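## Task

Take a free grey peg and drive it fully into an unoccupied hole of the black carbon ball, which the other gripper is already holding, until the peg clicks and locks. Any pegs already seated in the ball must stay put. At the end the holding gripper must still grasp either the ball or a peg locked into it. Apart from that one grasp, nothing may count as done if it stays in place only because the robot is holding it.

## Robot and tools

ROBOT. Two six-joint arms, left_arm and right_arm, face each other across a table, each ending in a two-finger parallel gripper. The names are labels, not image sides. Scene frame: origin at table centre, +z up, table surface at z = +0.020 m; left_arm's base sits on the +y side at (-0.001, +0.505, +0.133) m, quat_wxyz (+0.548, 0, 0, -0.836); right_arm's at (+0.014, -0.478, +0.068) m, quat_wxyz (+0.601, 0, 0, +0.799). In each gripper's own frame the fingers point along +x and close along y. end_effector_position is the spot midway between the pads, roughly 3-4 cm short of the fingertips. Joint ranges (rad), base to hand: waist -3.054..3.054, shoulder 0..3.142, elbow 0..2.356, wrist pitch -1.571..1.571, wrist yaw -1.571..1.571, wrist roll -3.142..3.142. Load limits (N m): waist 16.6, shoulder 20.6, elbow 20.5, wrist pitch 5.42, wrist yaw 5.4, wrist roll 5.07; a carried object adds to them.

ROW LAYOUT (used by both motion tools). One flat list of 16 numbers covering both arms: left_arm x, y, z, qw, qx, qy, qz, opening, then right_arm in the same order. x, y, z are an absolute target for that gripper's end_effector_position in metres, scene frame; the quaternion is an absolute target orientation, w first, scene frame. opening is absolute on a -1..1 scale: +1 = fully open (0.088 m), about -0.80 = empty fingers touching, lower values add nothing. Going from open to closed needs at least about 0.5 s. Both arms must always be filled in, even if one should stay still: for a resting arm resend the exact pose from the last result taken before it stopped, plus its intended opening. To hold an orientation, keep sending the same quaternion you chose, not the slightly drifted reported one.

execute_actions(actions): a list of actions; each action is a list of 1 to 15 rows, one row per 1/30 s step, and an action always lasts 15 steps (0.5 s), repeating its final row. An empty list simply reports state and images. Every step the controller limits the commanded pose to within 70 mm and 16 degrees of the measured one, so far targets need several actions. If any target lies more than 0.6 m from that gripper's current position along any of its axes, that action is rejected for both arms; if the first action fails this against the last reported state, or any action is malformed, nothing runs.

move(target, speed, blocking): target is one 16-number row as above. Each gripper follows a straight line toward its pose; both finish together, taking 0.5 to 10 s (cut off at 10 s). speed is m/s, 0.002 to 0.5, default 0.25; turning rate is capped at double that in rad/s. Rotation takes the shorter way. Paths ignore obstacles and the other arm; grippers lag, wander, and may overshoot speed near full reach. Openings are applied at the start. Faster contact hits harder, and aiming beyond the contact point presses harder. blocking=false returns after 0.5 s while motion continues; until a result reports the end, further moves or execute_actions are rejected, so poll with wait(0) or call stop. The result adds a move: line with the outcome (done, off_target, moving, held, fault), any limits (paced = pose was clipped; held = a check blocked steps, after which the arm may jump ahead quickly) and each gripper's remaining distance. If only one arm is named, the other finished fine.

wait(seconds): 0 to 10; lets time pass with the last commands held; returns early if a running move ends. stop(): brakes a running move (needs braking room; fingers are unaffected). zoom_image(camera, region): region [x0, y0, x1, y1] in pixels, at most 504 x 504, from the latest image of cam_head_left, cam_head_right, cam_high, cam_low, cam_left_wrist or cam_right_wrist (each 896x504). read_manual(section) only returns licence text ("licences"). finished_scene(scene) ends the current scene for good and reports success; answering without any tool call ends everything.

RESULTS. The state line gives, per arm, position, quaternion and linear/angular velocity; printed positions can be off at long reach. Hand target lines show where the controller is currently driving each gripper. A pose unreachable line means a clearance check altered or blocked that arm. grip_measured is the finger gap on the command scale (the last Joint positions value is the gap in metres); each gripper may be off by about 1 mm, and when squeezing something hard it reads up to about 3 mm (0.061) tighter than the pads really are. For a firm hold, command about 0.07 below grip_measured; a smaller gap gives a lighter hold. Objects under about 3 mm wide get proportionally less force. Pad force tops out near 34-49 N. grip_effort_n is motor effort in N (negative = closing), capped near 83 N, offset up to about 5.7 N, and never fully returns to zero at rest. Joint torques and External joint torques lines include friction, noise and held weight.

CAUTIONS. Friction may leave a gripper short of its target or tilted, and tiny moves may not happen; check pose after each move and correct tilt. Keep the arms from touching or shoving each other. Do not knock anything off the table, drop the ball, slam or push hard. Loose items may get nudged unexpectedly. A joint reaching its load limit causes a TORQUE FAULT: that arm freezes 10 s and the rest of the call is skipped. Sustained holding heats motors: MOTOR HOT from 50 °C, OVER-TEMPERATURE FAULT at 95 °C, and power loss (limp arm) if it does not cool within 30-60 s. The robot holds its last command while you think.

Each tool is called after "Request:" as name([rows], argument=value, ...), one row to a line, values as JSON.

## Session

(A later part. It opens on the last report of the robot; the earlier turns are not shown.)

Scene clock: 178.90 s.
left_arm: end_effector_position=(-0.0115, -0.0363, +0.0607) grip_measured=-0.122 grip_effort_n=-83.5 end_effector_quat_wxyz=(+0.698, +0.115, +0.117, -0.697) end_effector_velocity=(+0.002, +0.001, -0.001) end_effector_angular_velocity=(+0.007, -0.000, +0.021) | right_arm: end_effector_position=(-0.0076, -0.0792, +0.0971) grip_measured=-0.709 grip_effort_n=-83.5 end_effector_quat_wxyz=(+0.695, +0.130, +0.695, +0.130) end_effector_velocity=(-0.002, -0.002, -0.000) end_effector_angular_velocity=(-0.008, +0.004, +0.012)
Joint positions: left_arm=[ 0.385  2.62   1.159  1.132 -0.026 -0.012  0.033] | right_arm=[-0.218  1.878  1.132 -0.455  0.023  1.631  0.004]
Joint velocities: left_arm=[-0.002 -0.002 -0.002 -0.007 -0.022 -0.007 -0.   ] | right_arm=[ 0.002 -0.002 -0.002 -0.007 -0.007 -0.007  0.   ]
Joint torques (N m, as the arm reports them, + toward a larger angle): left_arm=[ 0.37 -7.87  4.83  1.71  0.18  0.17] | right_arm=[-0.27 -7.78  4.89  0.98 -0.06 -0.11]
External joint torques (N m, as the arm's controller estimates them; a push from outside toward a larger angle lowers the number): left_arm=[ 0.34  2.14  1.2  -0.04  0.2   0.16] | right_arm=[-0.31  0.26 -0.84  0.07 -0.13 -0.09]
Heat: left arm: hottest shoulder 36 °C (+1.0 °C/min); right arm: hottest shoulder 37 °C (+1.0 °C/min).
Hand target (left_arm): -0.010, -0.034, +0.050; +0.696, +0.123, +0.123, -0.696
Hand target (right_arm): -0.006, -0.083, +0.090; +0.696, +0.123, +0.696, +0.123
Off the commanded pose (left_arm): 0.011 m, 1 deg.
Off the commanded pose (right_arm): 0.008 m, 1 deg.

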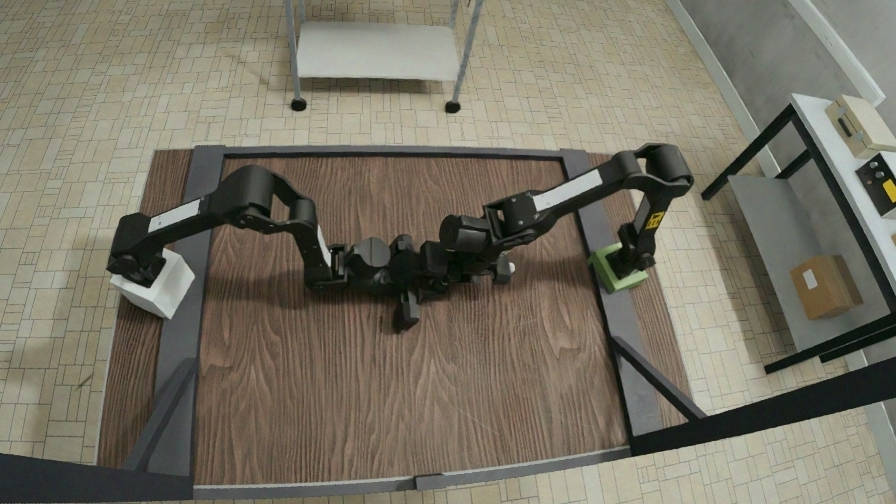

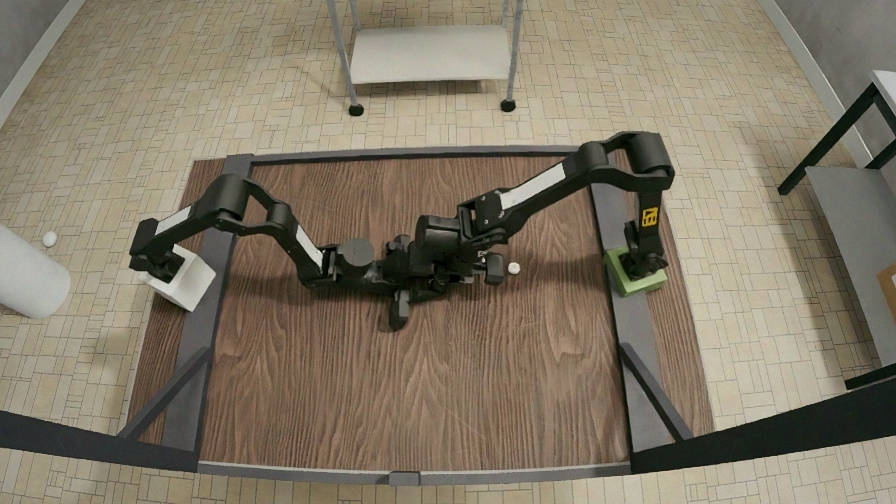

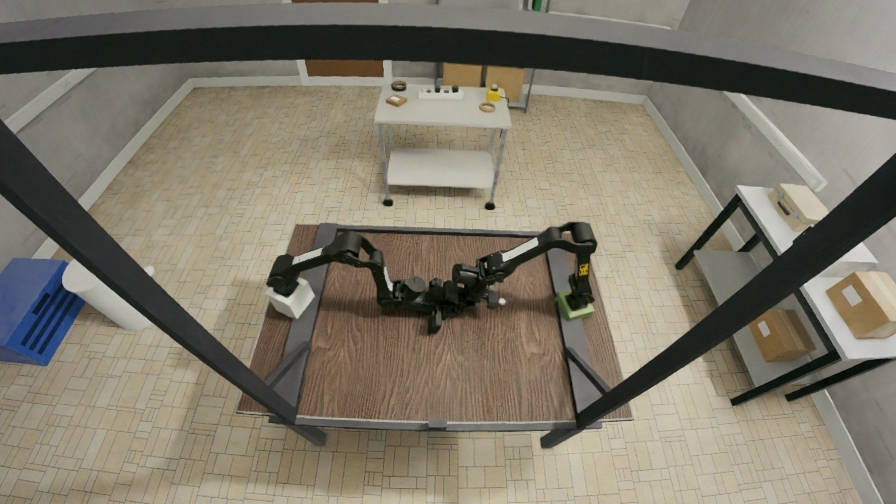

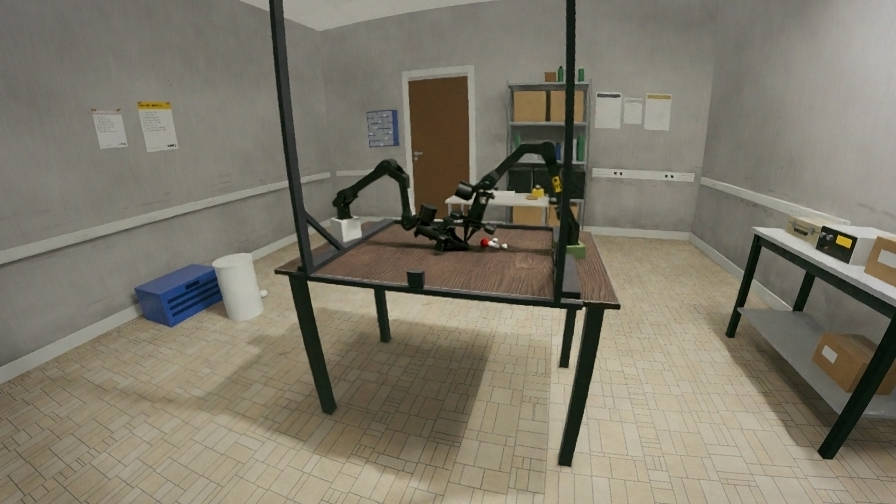

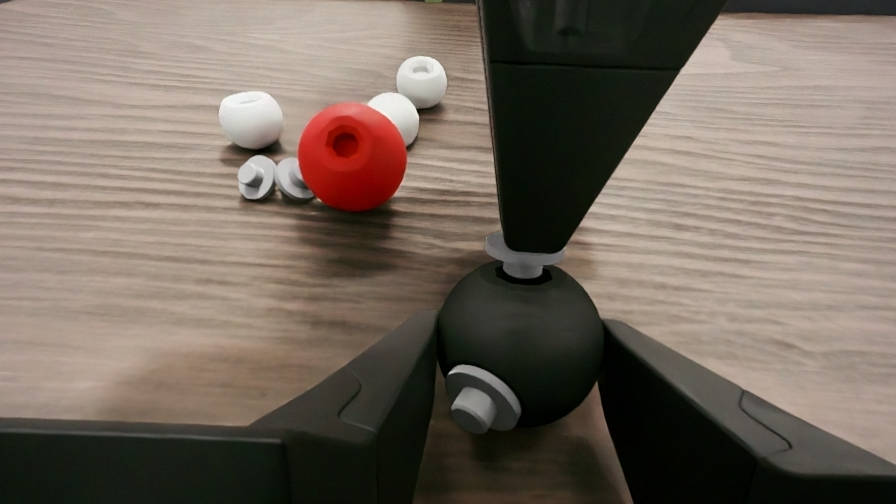

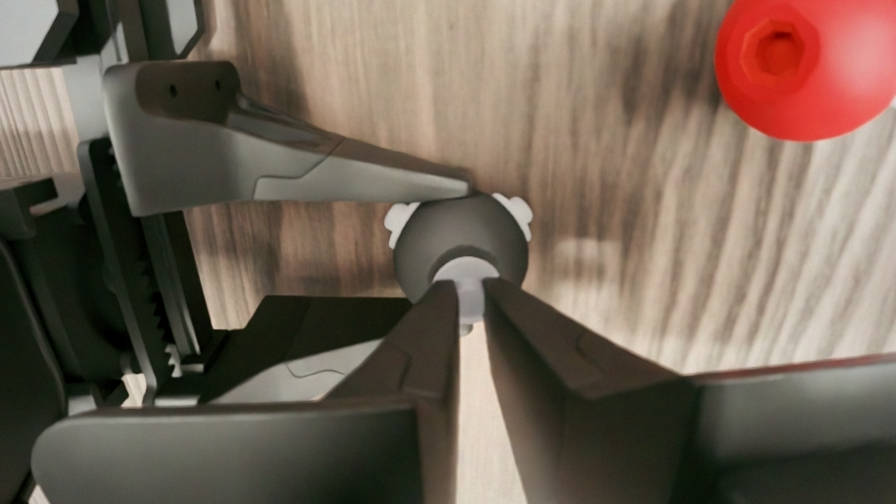

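Request:
execute_actions([
  [[-0.01,-0.034,0.050,0.6964,0.1228,0.1228,-0.6964,-0.19, -0.0066,-0.0827,0.0891,0.6964,0.1228,0.6964,0.1228,-0.78],[-0.01,-0.034,0.050,0.6964,0.1228,0.1228,-0.6964,-0.19, -0.0066,-0.0825,0.0886,0.6964,0.1228,0.6964,0.1228,-0.78],[-0.01,-0.034,0.050,0.6964,0.1228,0.1228,-0.6964,-0.19, -0.0066,-0.0823,0.0881,0.6964,0.1228,0.6964,0.1228,-0.78],[-0.01,-0.034,0.050,0.6964,0.1228,0.1228,-0.6964,-0.19, -0.0066,-0.0822,0.0877,0.6964,0.1228,0.6964,0.1228,-0.78],[-0.01,-0.034,0.050,0.6964,0.1228,0.1228,-0.6964,-0.19, -0.0066,-0.0820,0.0872,0.6964,0.1228,0.6964,0.1228,-0.78]],
])

Request:
zoom_image(camera="cam_right_wrist", region=[370, 150, 570, 350])

Request:
zoom_image(camera="cam_left_wrist", region=[430, 130, 630, 330])

Scene clock: 188.47 s.
left_arm: end_effector_position=(-0.0115, -0.0363, +0.0607) grip_measured=-0.122 grip_effort_n=-83.5 end_effector_quat_wxyz=(+0.698, +0.115, +0.117, -0.697) end_effector_velocity=(-0.000, -0.000, +0.002) end_effector_angular_velocity=(-0.007, -0.009, +0.002) | right_arm: end_effector_position=(-0.0077, -0.0783, +0.0948) grip_measured=-0.709 grip_effort_n=-83.5 end_effector_quat_wxyz=(+0.695, +0.130, +0.695, +0.130) end_effector_velocity=(-0.000, +0.001, +0.001) end_effector_angular_velocity=(+0.007, -0.001, +0.021)
Joint positions: left_arm=[ 0.385  2.62   1.159  1.132 -0.026 -0.012  0.033] | right_arm=[-0.218  1.886  1.131 -0.448  0.023  1.631  0.004]
Joint velocities: left_arm=[-0.002 -0.002 -0.002  0.007 -0.007  0.007 -0.   ] | right_arm=[-0.002 -0.002 -0.002  0.007 -0.007 -0.022  0.   ]
Joint torques (N m, as the arm reports them, + toward a larger angle): left_arm=[ 0.32 -7.8   4.83  1.71  0.21  0.17] | right_arm=[-0.44 -7.84  5.06  1.   -0.05 -0.12]
External joint torques (N m, as the arm's controller estimates them; a push from outside toward a larger angle lowers the number): left_arm=[ 0.33  2.17  1.23 -0.03  0.21  0.16] | right_arm=[-0.48  0.28 -0.68  0.09 -0.12 -0.1 ]
Heat: left arm: hottest shoulder 37 °C (+2.0 °C/min); right arm: hottest shoulder 37 °C (-1.0 °C/min).
Hand target (left_arm): -0.010, -0.034, +0.050; +0.696, +0.123, +0.123, -0.696
Hand target (right_arm): -0.007, -0.082, +0.087; +0.696, +0.123, +0.696, +0.123
Off the commanded pose (left_arm): 0.011 m, 1 deg.
Off the commanded pose (right_arm): 0.009 m, 1 deg.

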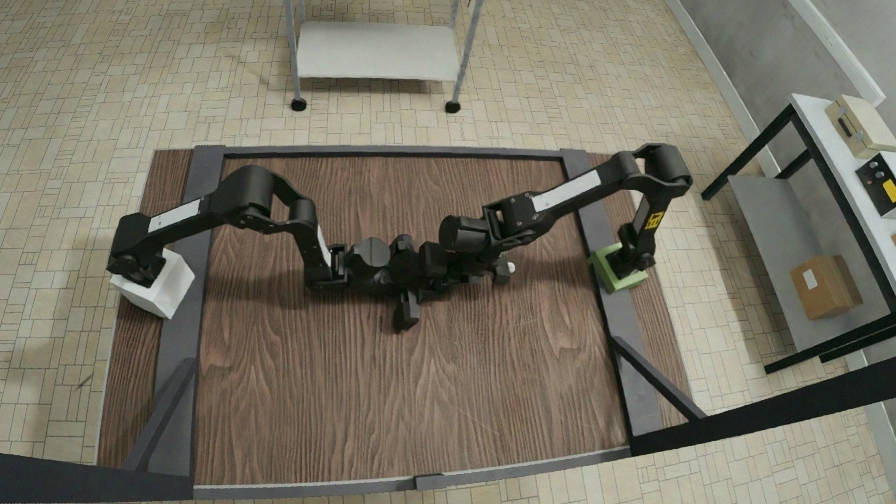

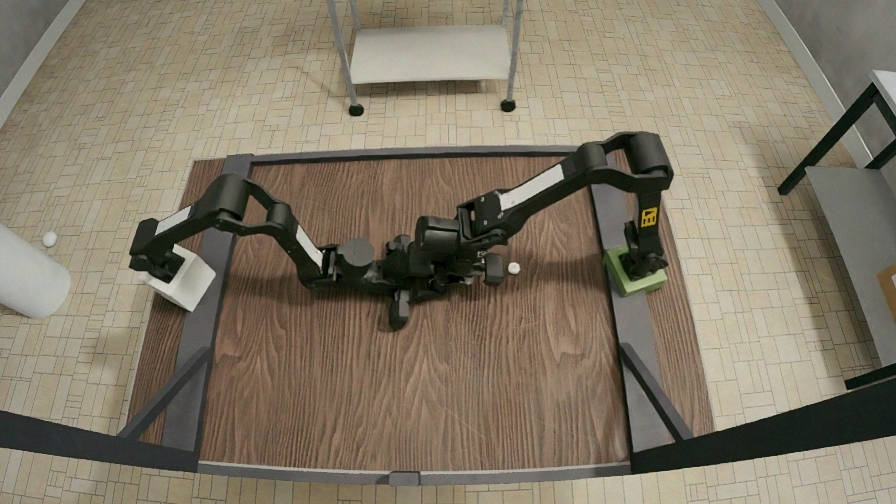

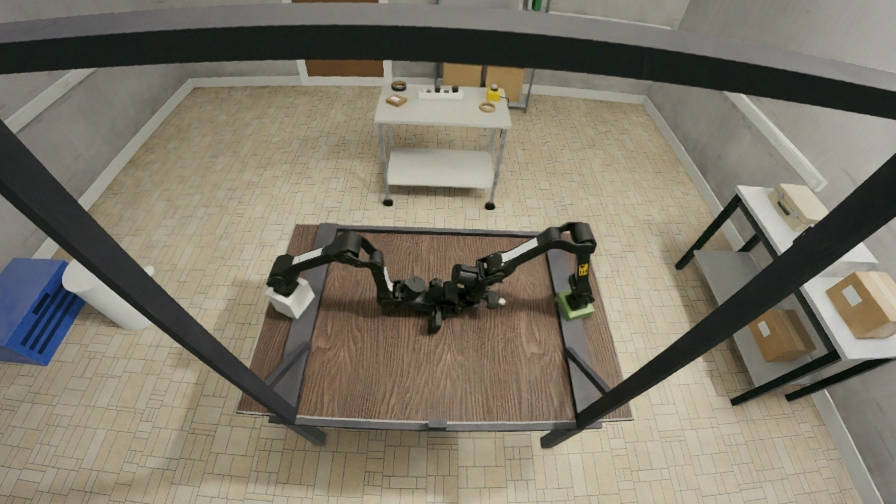

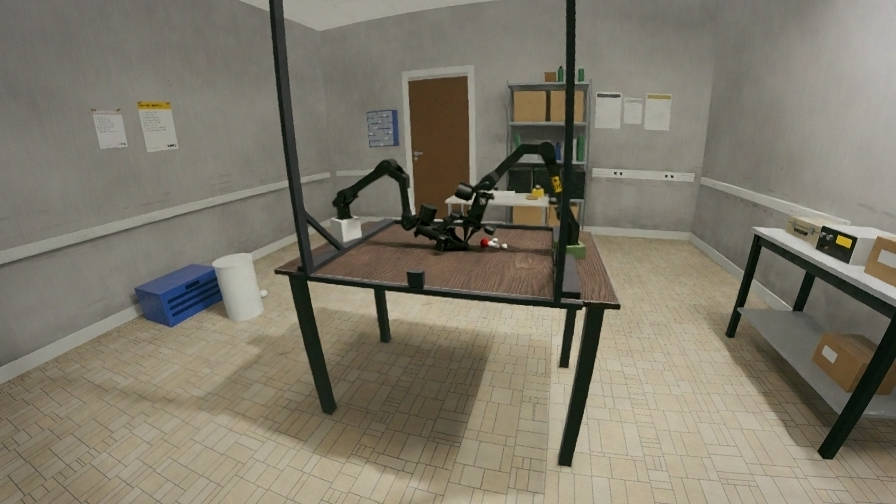

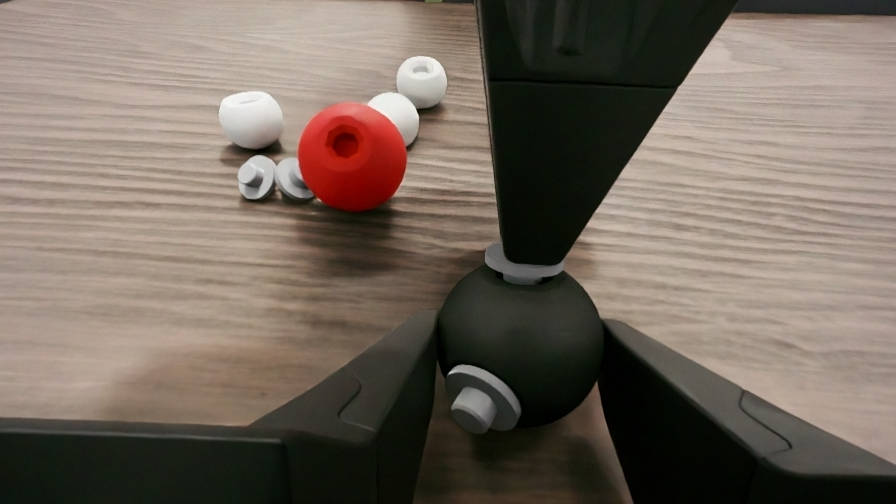

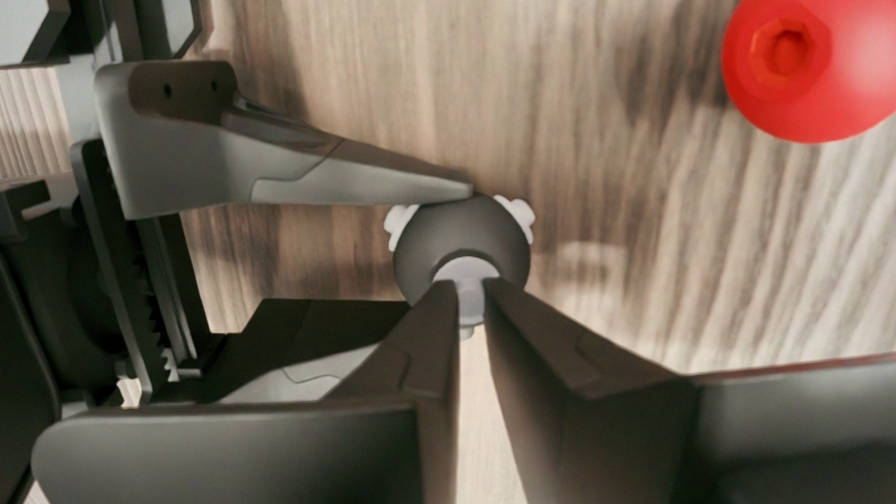

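Region (370, 150, 570, 350) of cam_right_wrist's 896x504 image, scaled by 2.520, with more detail than that image has.

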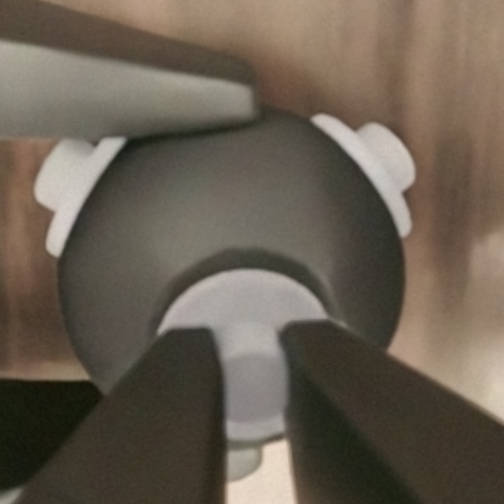

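Region (430, 130, 630, 330) of cam_left_wrist's 896x504 image, scaled by 2.520, with more detail than that image has.

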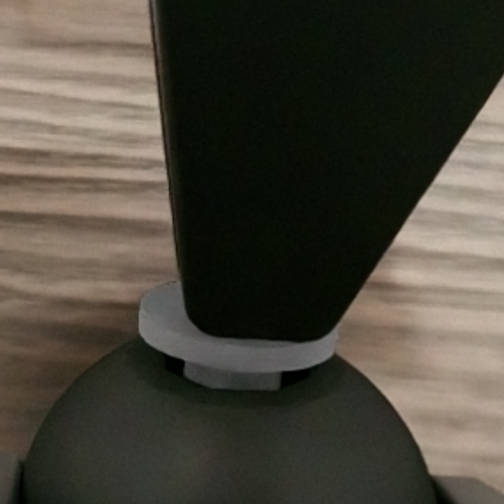

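Request:
execute_actions([
  [[-0.01,-0.034,0.050,0.6964,0.1228,0.1228,-0.6964,-0.19, -0.0066,-0.0818,0.0867,0.6964,0.1228,0.6964,0.1228,-0.78],[-0.01,-0.034,0.050,0.6964,0.1228,0.1228,-0.6964,-0.19, -0.0066,-0.0817,0.0863,0.6964,0.1228,0.6964,0.1228,-0.78],[-0.01,-0.034,0.050,0.6964,0.1228,0.1228,-0.6964,-0.19, -0.0066,-0.0817,0.0863,0.6964,0.1228,0.6964,0.1228,-0.78],[-0.01,-0.034,0.050,0.6964,0.1228,0.1228,-0.6964,-0.19, -0.0066,-0.0824,0.0848,0.6966,0.1213,0.6966,0.1213,-0.78],[-0.01,-0.034,0.050,0.6964,0.1228,0.1228,-0.6964,-0.19, -0.0065,-0.0831,0.0834,0.6969,0.1198,0.6969,0.1198,-0.78],[-0.01,-0.034,0.050,0.6964,0.1228,0.1228,-0.6964,-0.19, -0.0065,-0.0838,0.0819,0.6971,0.1184,0.6971,0.1184,-0.78],[-0.01,-0.034,0.050,0.6964,0.1228,0.1228,-0.6964,-0.19, -0.0065,-0.0845,0.0805,0.6974,0.1169,0.6974,0.1169,-0.78]],
  [[-0.01,-0.034,0.050,0.6964,0.1228,0.1228,-0.6964,-0.19, -0.0064,-0.0852,0.079,0.6976,0.1155,0.6976,0.1155,-0.78],[-0.01,-0.034,0.050,0.6964,0.1228,0.1228,-0.6964,-0.19, -0.0064,-0.086,0.0775,0.6979,0.114,0.6979,0.114,-0.78],[-0.01,-0.034,0.050,0.6964,0.1228,0.1228,-0.6964,-0.19, -0.0063,-0.0867,0.076,0.6981,0.1125,0.6981,0.1125,-0.78],[-0.01,-0.034,0.050,0.6964,0.1228,0.1228,-0.6964,-0.19, -0.0063,-0.0875,0.0746,0.6983,0.1111,0.6983,0.1111,-0.78]],
])

Request:
zoom_image(camera="cam_left_wrist", region=[430, 130, 630, 330])

Scene clock: 199.90 s.
left_arm: end_effector_position=(-0.0115, -0.0363, +0.0607) grip_measured=-0.122 grip_effort_n=-83.5 end_effector_quat_wxyz=(+0.698, +0.115, +0.117, -0.697) end_effector_velocity=(-0.000, +0.000, -0.003) end_effector_angular_velocity=(+0.017, +0.018, +0.012) | right_arm: end_effector_position=(-0.0079, -0.0789, +0.0910) grip_measured=-0.709 grip_effort_n=-83.5 end_effector_quat_wxyz=(+0.695, +0.128, +0.696, +0.128) end_effector_velocity=(+0.000, -0.002, -0.000) end_effector_angular_velocity=(-0.008, +0.004, +0.007)
Joint positions: left_arm=[ 0.385  2.62   1.159  1.132 -0.026 -0.012  0.033] | right_arm=[-0.218  1.894  1.128 -0.442  0.021  1.63   0.004]
Joint velocities: left_arm=[-0.002 -0.002  0.002 -0.022 -0.007 -0.022 -0.   ] | right_arm=[-0.002 -0.002 -0.002 -0.007 -0.007 -0.007 -0.   ]
Joint torques (N m, as the arm reports them, + toward a larger angle): left_arm=[ 0.32 -7.66  4.85  1.7   0.17  0.17] | right_arm=[-0.43 -5.9   4.01  0.74 -0.07 -0.13]
External joint torques (N m, as the arm's controller estimates them; a push from outside toward a larger angle lowers the number): left_arm=[ 0.25  2.3   1.23 -0.03  0.19  0.16] | right_arm=[-0.43  2.2  -1.65 -0.15 -0.14 -0.11]
External joint torques at the end of the 1st action: left_arm=[ 0.33  2.14  1.22 -0.03  0.19  0.15] | right_arm=[-0.69  1.34 -1.26  0.   -0.11 -0.09]
Heat: left arm: hottest shoulder 37 °C (+1.0 °C/min); right arm: hottest shoulder 36 °C (-2.0 °C/min).
Hand target (left_arm): -0.010, -0.034, +0.050; +0.696, +0.123, +0.123, -0.696
Hand target (right_arm): -0.006, -0.088, +0.075; +0.698, +0.111, +0.698, +0.111
Off the commanded pose (left_arm): 0.011 m, 1 deg.
Off the commanded pose (right_arm): 0.019 m, 3 deg.

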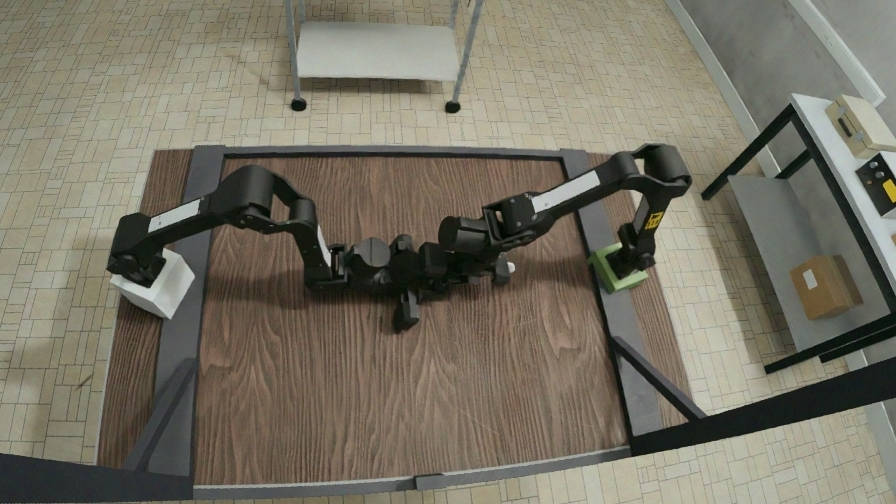

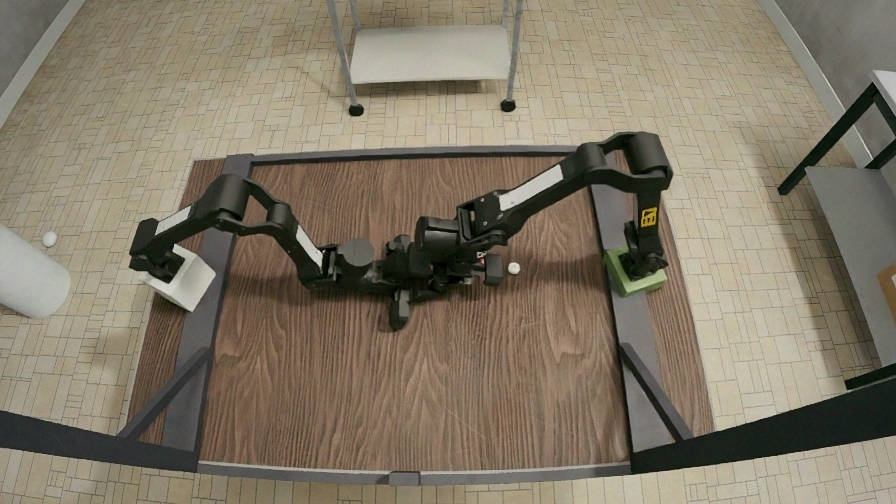

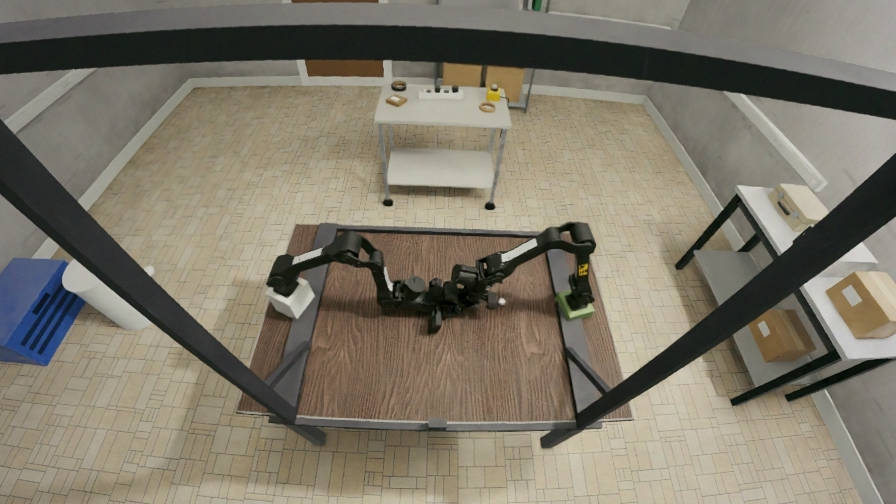

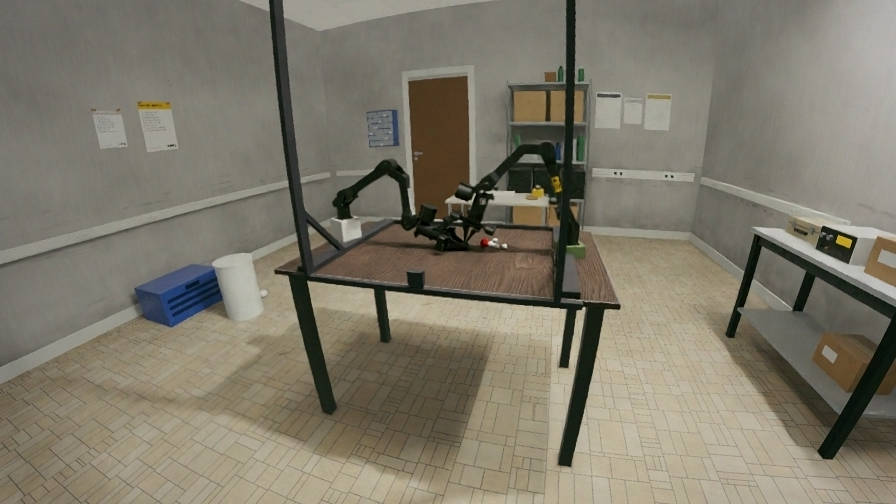

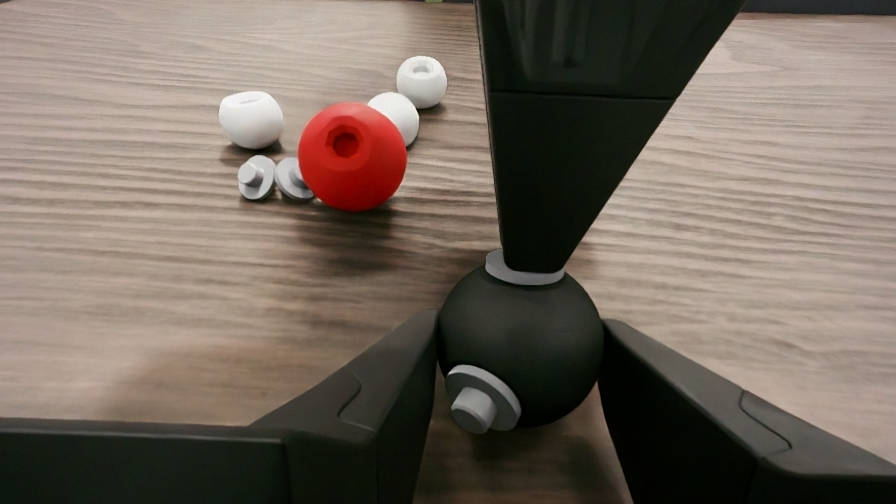

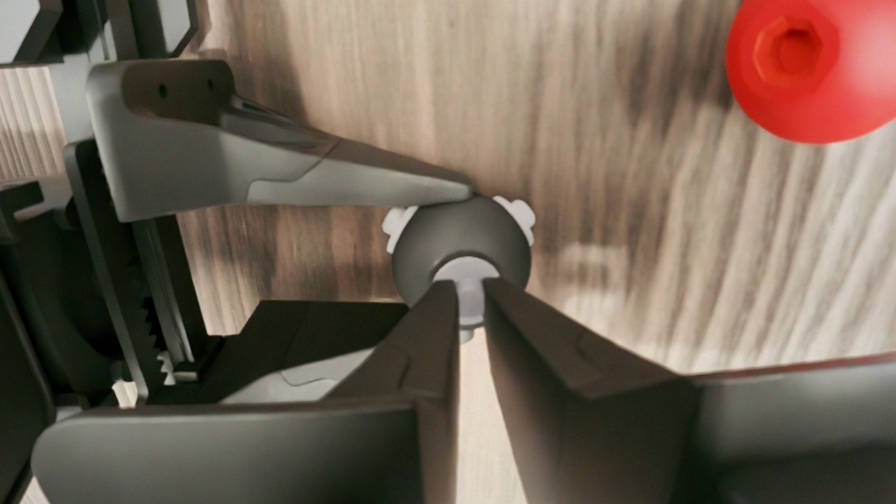

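Region (430, 130, 630, 330) of cam_left_wrist's 896x504 image, scaled by 2.520, with more detail than that image has.

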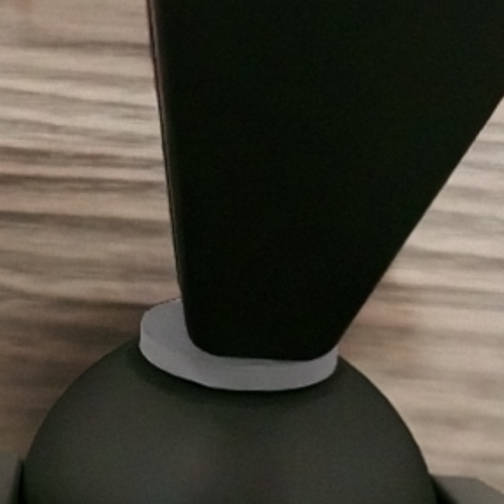

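Request:
execute_actions([
  [[-0.01,-0.034,0.050,0.6964,0.1228,0.1228,-0.6964,-0.19, -0.0063,-0.0872,0.0739,0.6983,0.1111,0.6983,0.1111,-0.78],[-0.01,-0.034,0.050,0.6964,0.1228,0.1228,-0.6964,-0.19, -0.0063,-0.087,0.0732,0.6983,0.1111,0.6983,0.1111,-0.78],[-0.01,-0.034,0.050,0.6964,0.1228,0.1228,-0.6964,-0.19, -0.0062,-0.0877,0.0717,0.6985,0.1096,0.6985,0.1096,-0.78],[-0.01,-0.034,0.050,0.6964,0.1228,0.1228,-0.6964,-0.19, -0.0062,-0.0884,0.0703,0.6988,0.1082,0.6988,0.1082,-0.78],[-0.01,-0.034,0.050,0.6964,0.1228,0.1228,-0.6964,-0.19, -0.0062,-0.0891,0.0688,0.699,0.1067,0.699,0.1067,-0.78],[-0.01,-0.034,0.050,0.6964,0.1228,0.1228,-0.6964,-0.19, -0.0061,-0.0898,0.0674,0.6992,0.1053,0.6992,0.1053,-0.78]],
  [[-0.01,-0.034,0.050,0.6964,0.1228,0.1228,-0.6964,-0.19, -0.0061,-0.0906,0.066,0.6994,0.1038,0.6994,0.1038,-0.78],[-0.01,-0.034,0.050,0.6964,0.1228,0.1228,-0.6964,-0.19, -0.0061,-0.0914,0.0645,0.6997,0.1023,0.6997,0.1023,-0.78],[-0.01,-0.034,0.050,0.6964,0.1228,0.1228,-0.6964,-0.19, -0.006,-0.0922,0.063,0.6999,0.1008,0.6999,0.1008,-0.78],[-0.01,-0.034,0.050,0.6964,0.1228,0.1228,-0.6964,-0.19, -0.006,-0.093,0.0616,0.7001,0.0993,0.7001,0.0993,-0.78]],
])

Request:
zoom_image(camera="cam_left_wrist", region=[430, 130, 630, 330])

Scene clock: 212.20 s.
left_arm: end_effector_position=(-0.0115, -0.0363, +0.0607) grip_measured=-0.122 grip_effort_n=-83.5 end_effector_quat_wxyz=(+0.698, +0.115, +0.117, -0.697) end_effector_velocity=(-0.002, +0.001, +0.001) end_effector_angular_velocity=(-0.002, +0.009, -0.007) | right_arm: end_effector_position=(-0.0078, -0.0798, +0.0875) grip_measured=-0.709 grip_effort_n=-83.5 end_effector_quat_wxyz=(+0.695, +0.126, +0.697, +0.125) end_effector_velocity=(-0.002, -0.002, -0.000) end_effector_angular_velocity=(-0.008, +0.004, +0.012)
Joint positions: left_arm=[ 0.385  2.62   1.159  1.132 -0.026 -0.012  0.033] | right_arm=[-0.219  1.902  1.124 -0.437  0.02   1.63   0.004]
Joint velocities: left_arm=[-0.002 -0.002 -0.007  0.007  0.007 -0.007 -0.   ] | right_arm=[ 0.002 -0.002 -0.002 -0.007 -0.007 -0.007 -0.   ]
Joint torques (N m, as the arm reports them, + toward a larger angle): left_arm=[ 0.23 -7.76  4.81  1.69  0.18  0.17] | right_arm=[-0.41 -3.57  2.78  0.62 -0.07 -0.12]
External joint torques (N m, as the arm's controller estimates them; a push from outside toward a larger angle lowers the number): left_arm=[ 0.23  2.21  1.21 -0.05  0.19  0.17] | right_arm=[-0.45  4.59 -2.87 -0.27 -0.13 -0.1 ]
External joint torques at the end of the 1st action: left_arm=[ 0.3   2.25  1.22 -0.04  0.17  0.16] | right_arm=[-0.54  3.6  -2.08 -0.17 -0.14 -0.07]
Heat: left arm: hottest shoulder 37 °C (+1.0 °C/min); right arm: hottest shoulder 35 °C (-4.0 °C/min).
Hand target (left_arm): -0.010, -0.034, +0.050; +0.696, +0.123, +0.123, -0.696
Hand target (right_arm): -0.006, -0.094, +0.063; +0.700, +0.099, +0.700, +0.099
Off the commanded pose (left_arm): 0.011 m, 1 deg.
Off the commanded pose (right_arm): 0.029 m, 4 deg.

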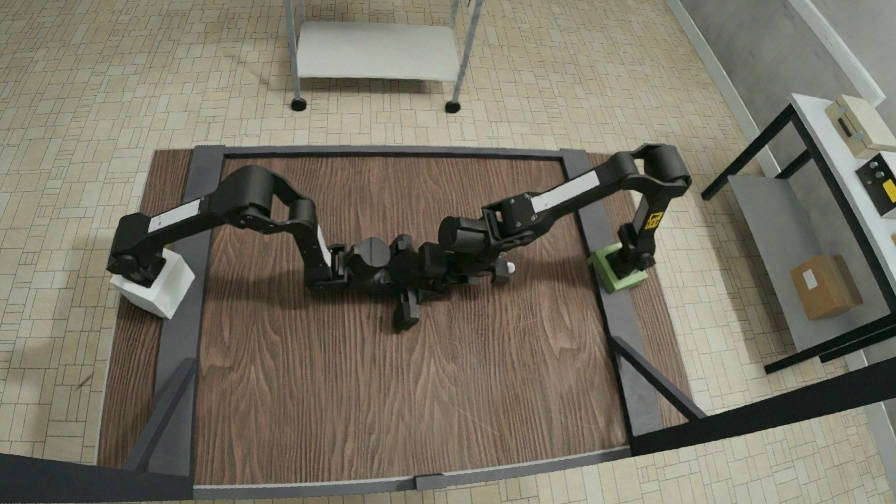

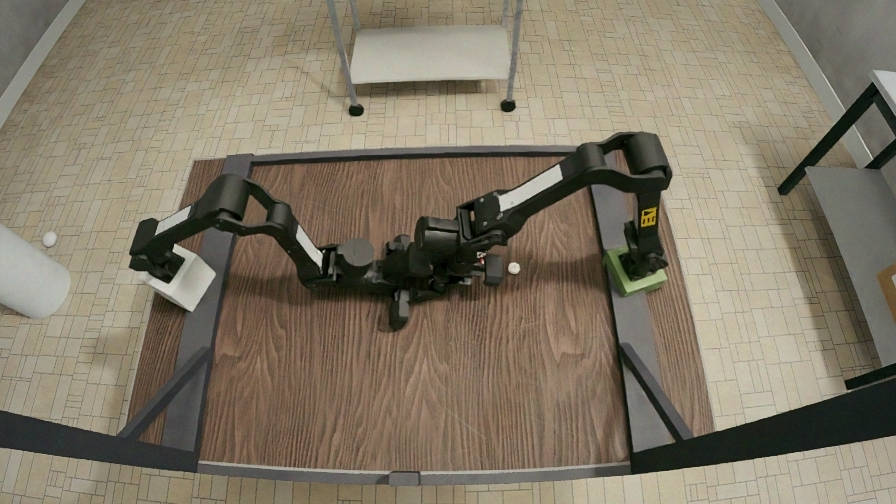

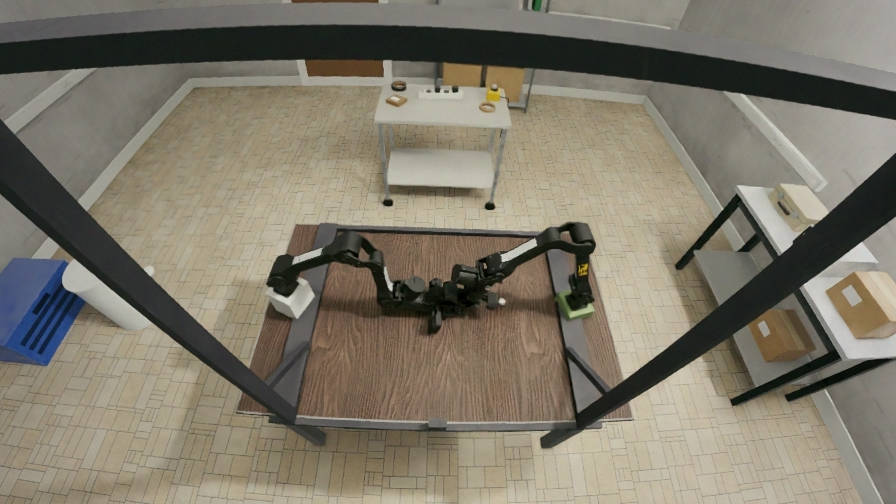

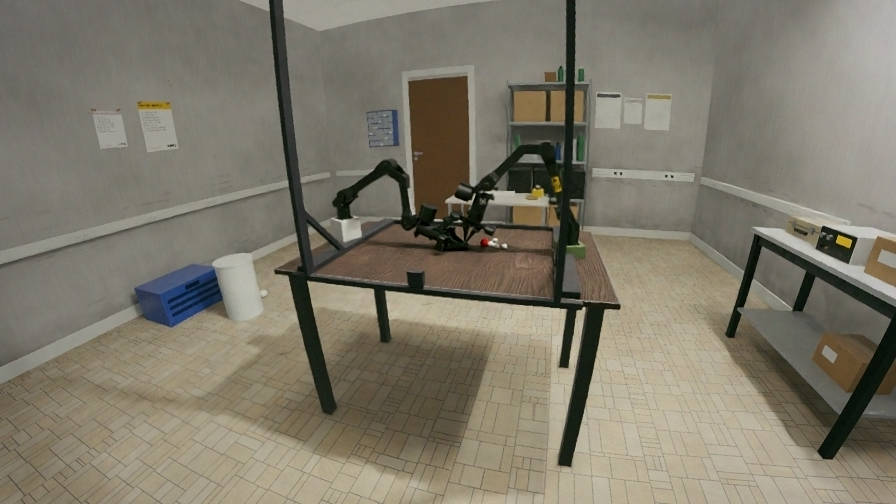

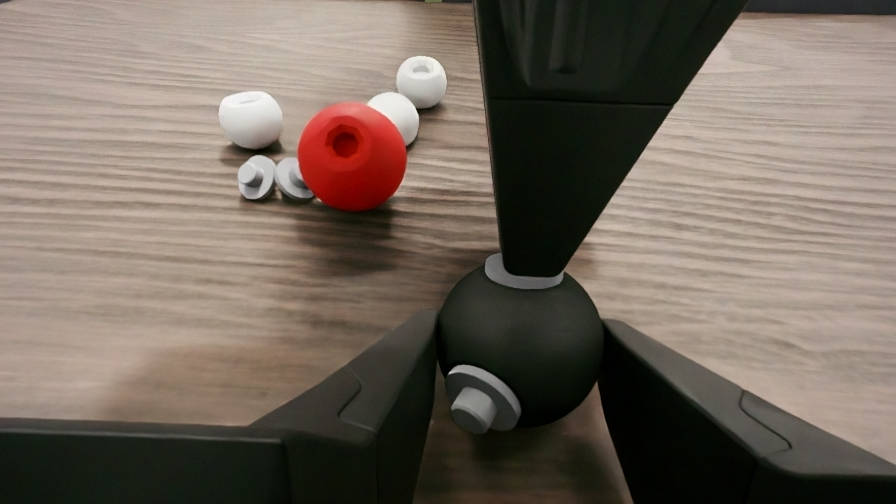

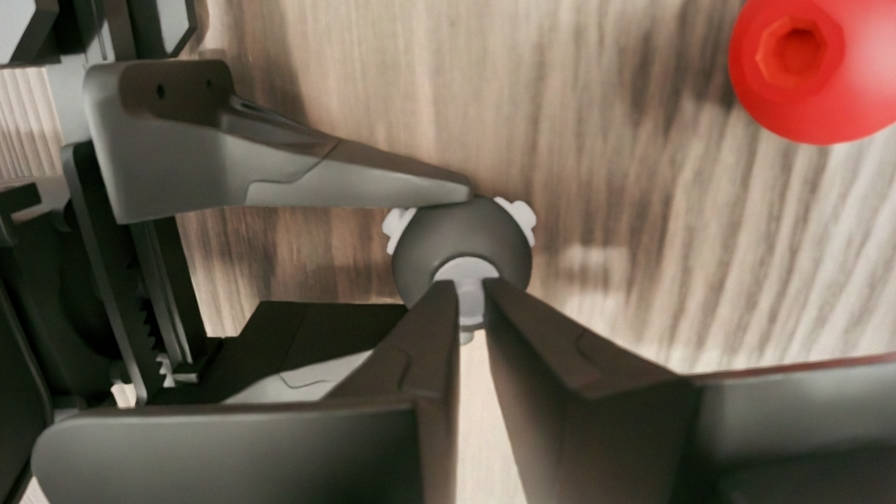

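Region (430, 130, 630, 330) of cam_left_wrist's 896x504 image, scaled by 2.520, with more detail than that image has.

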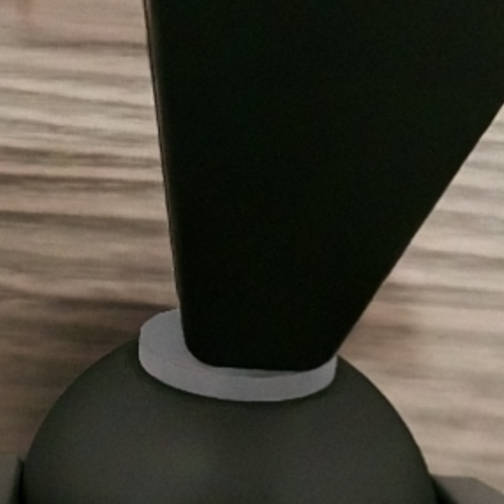

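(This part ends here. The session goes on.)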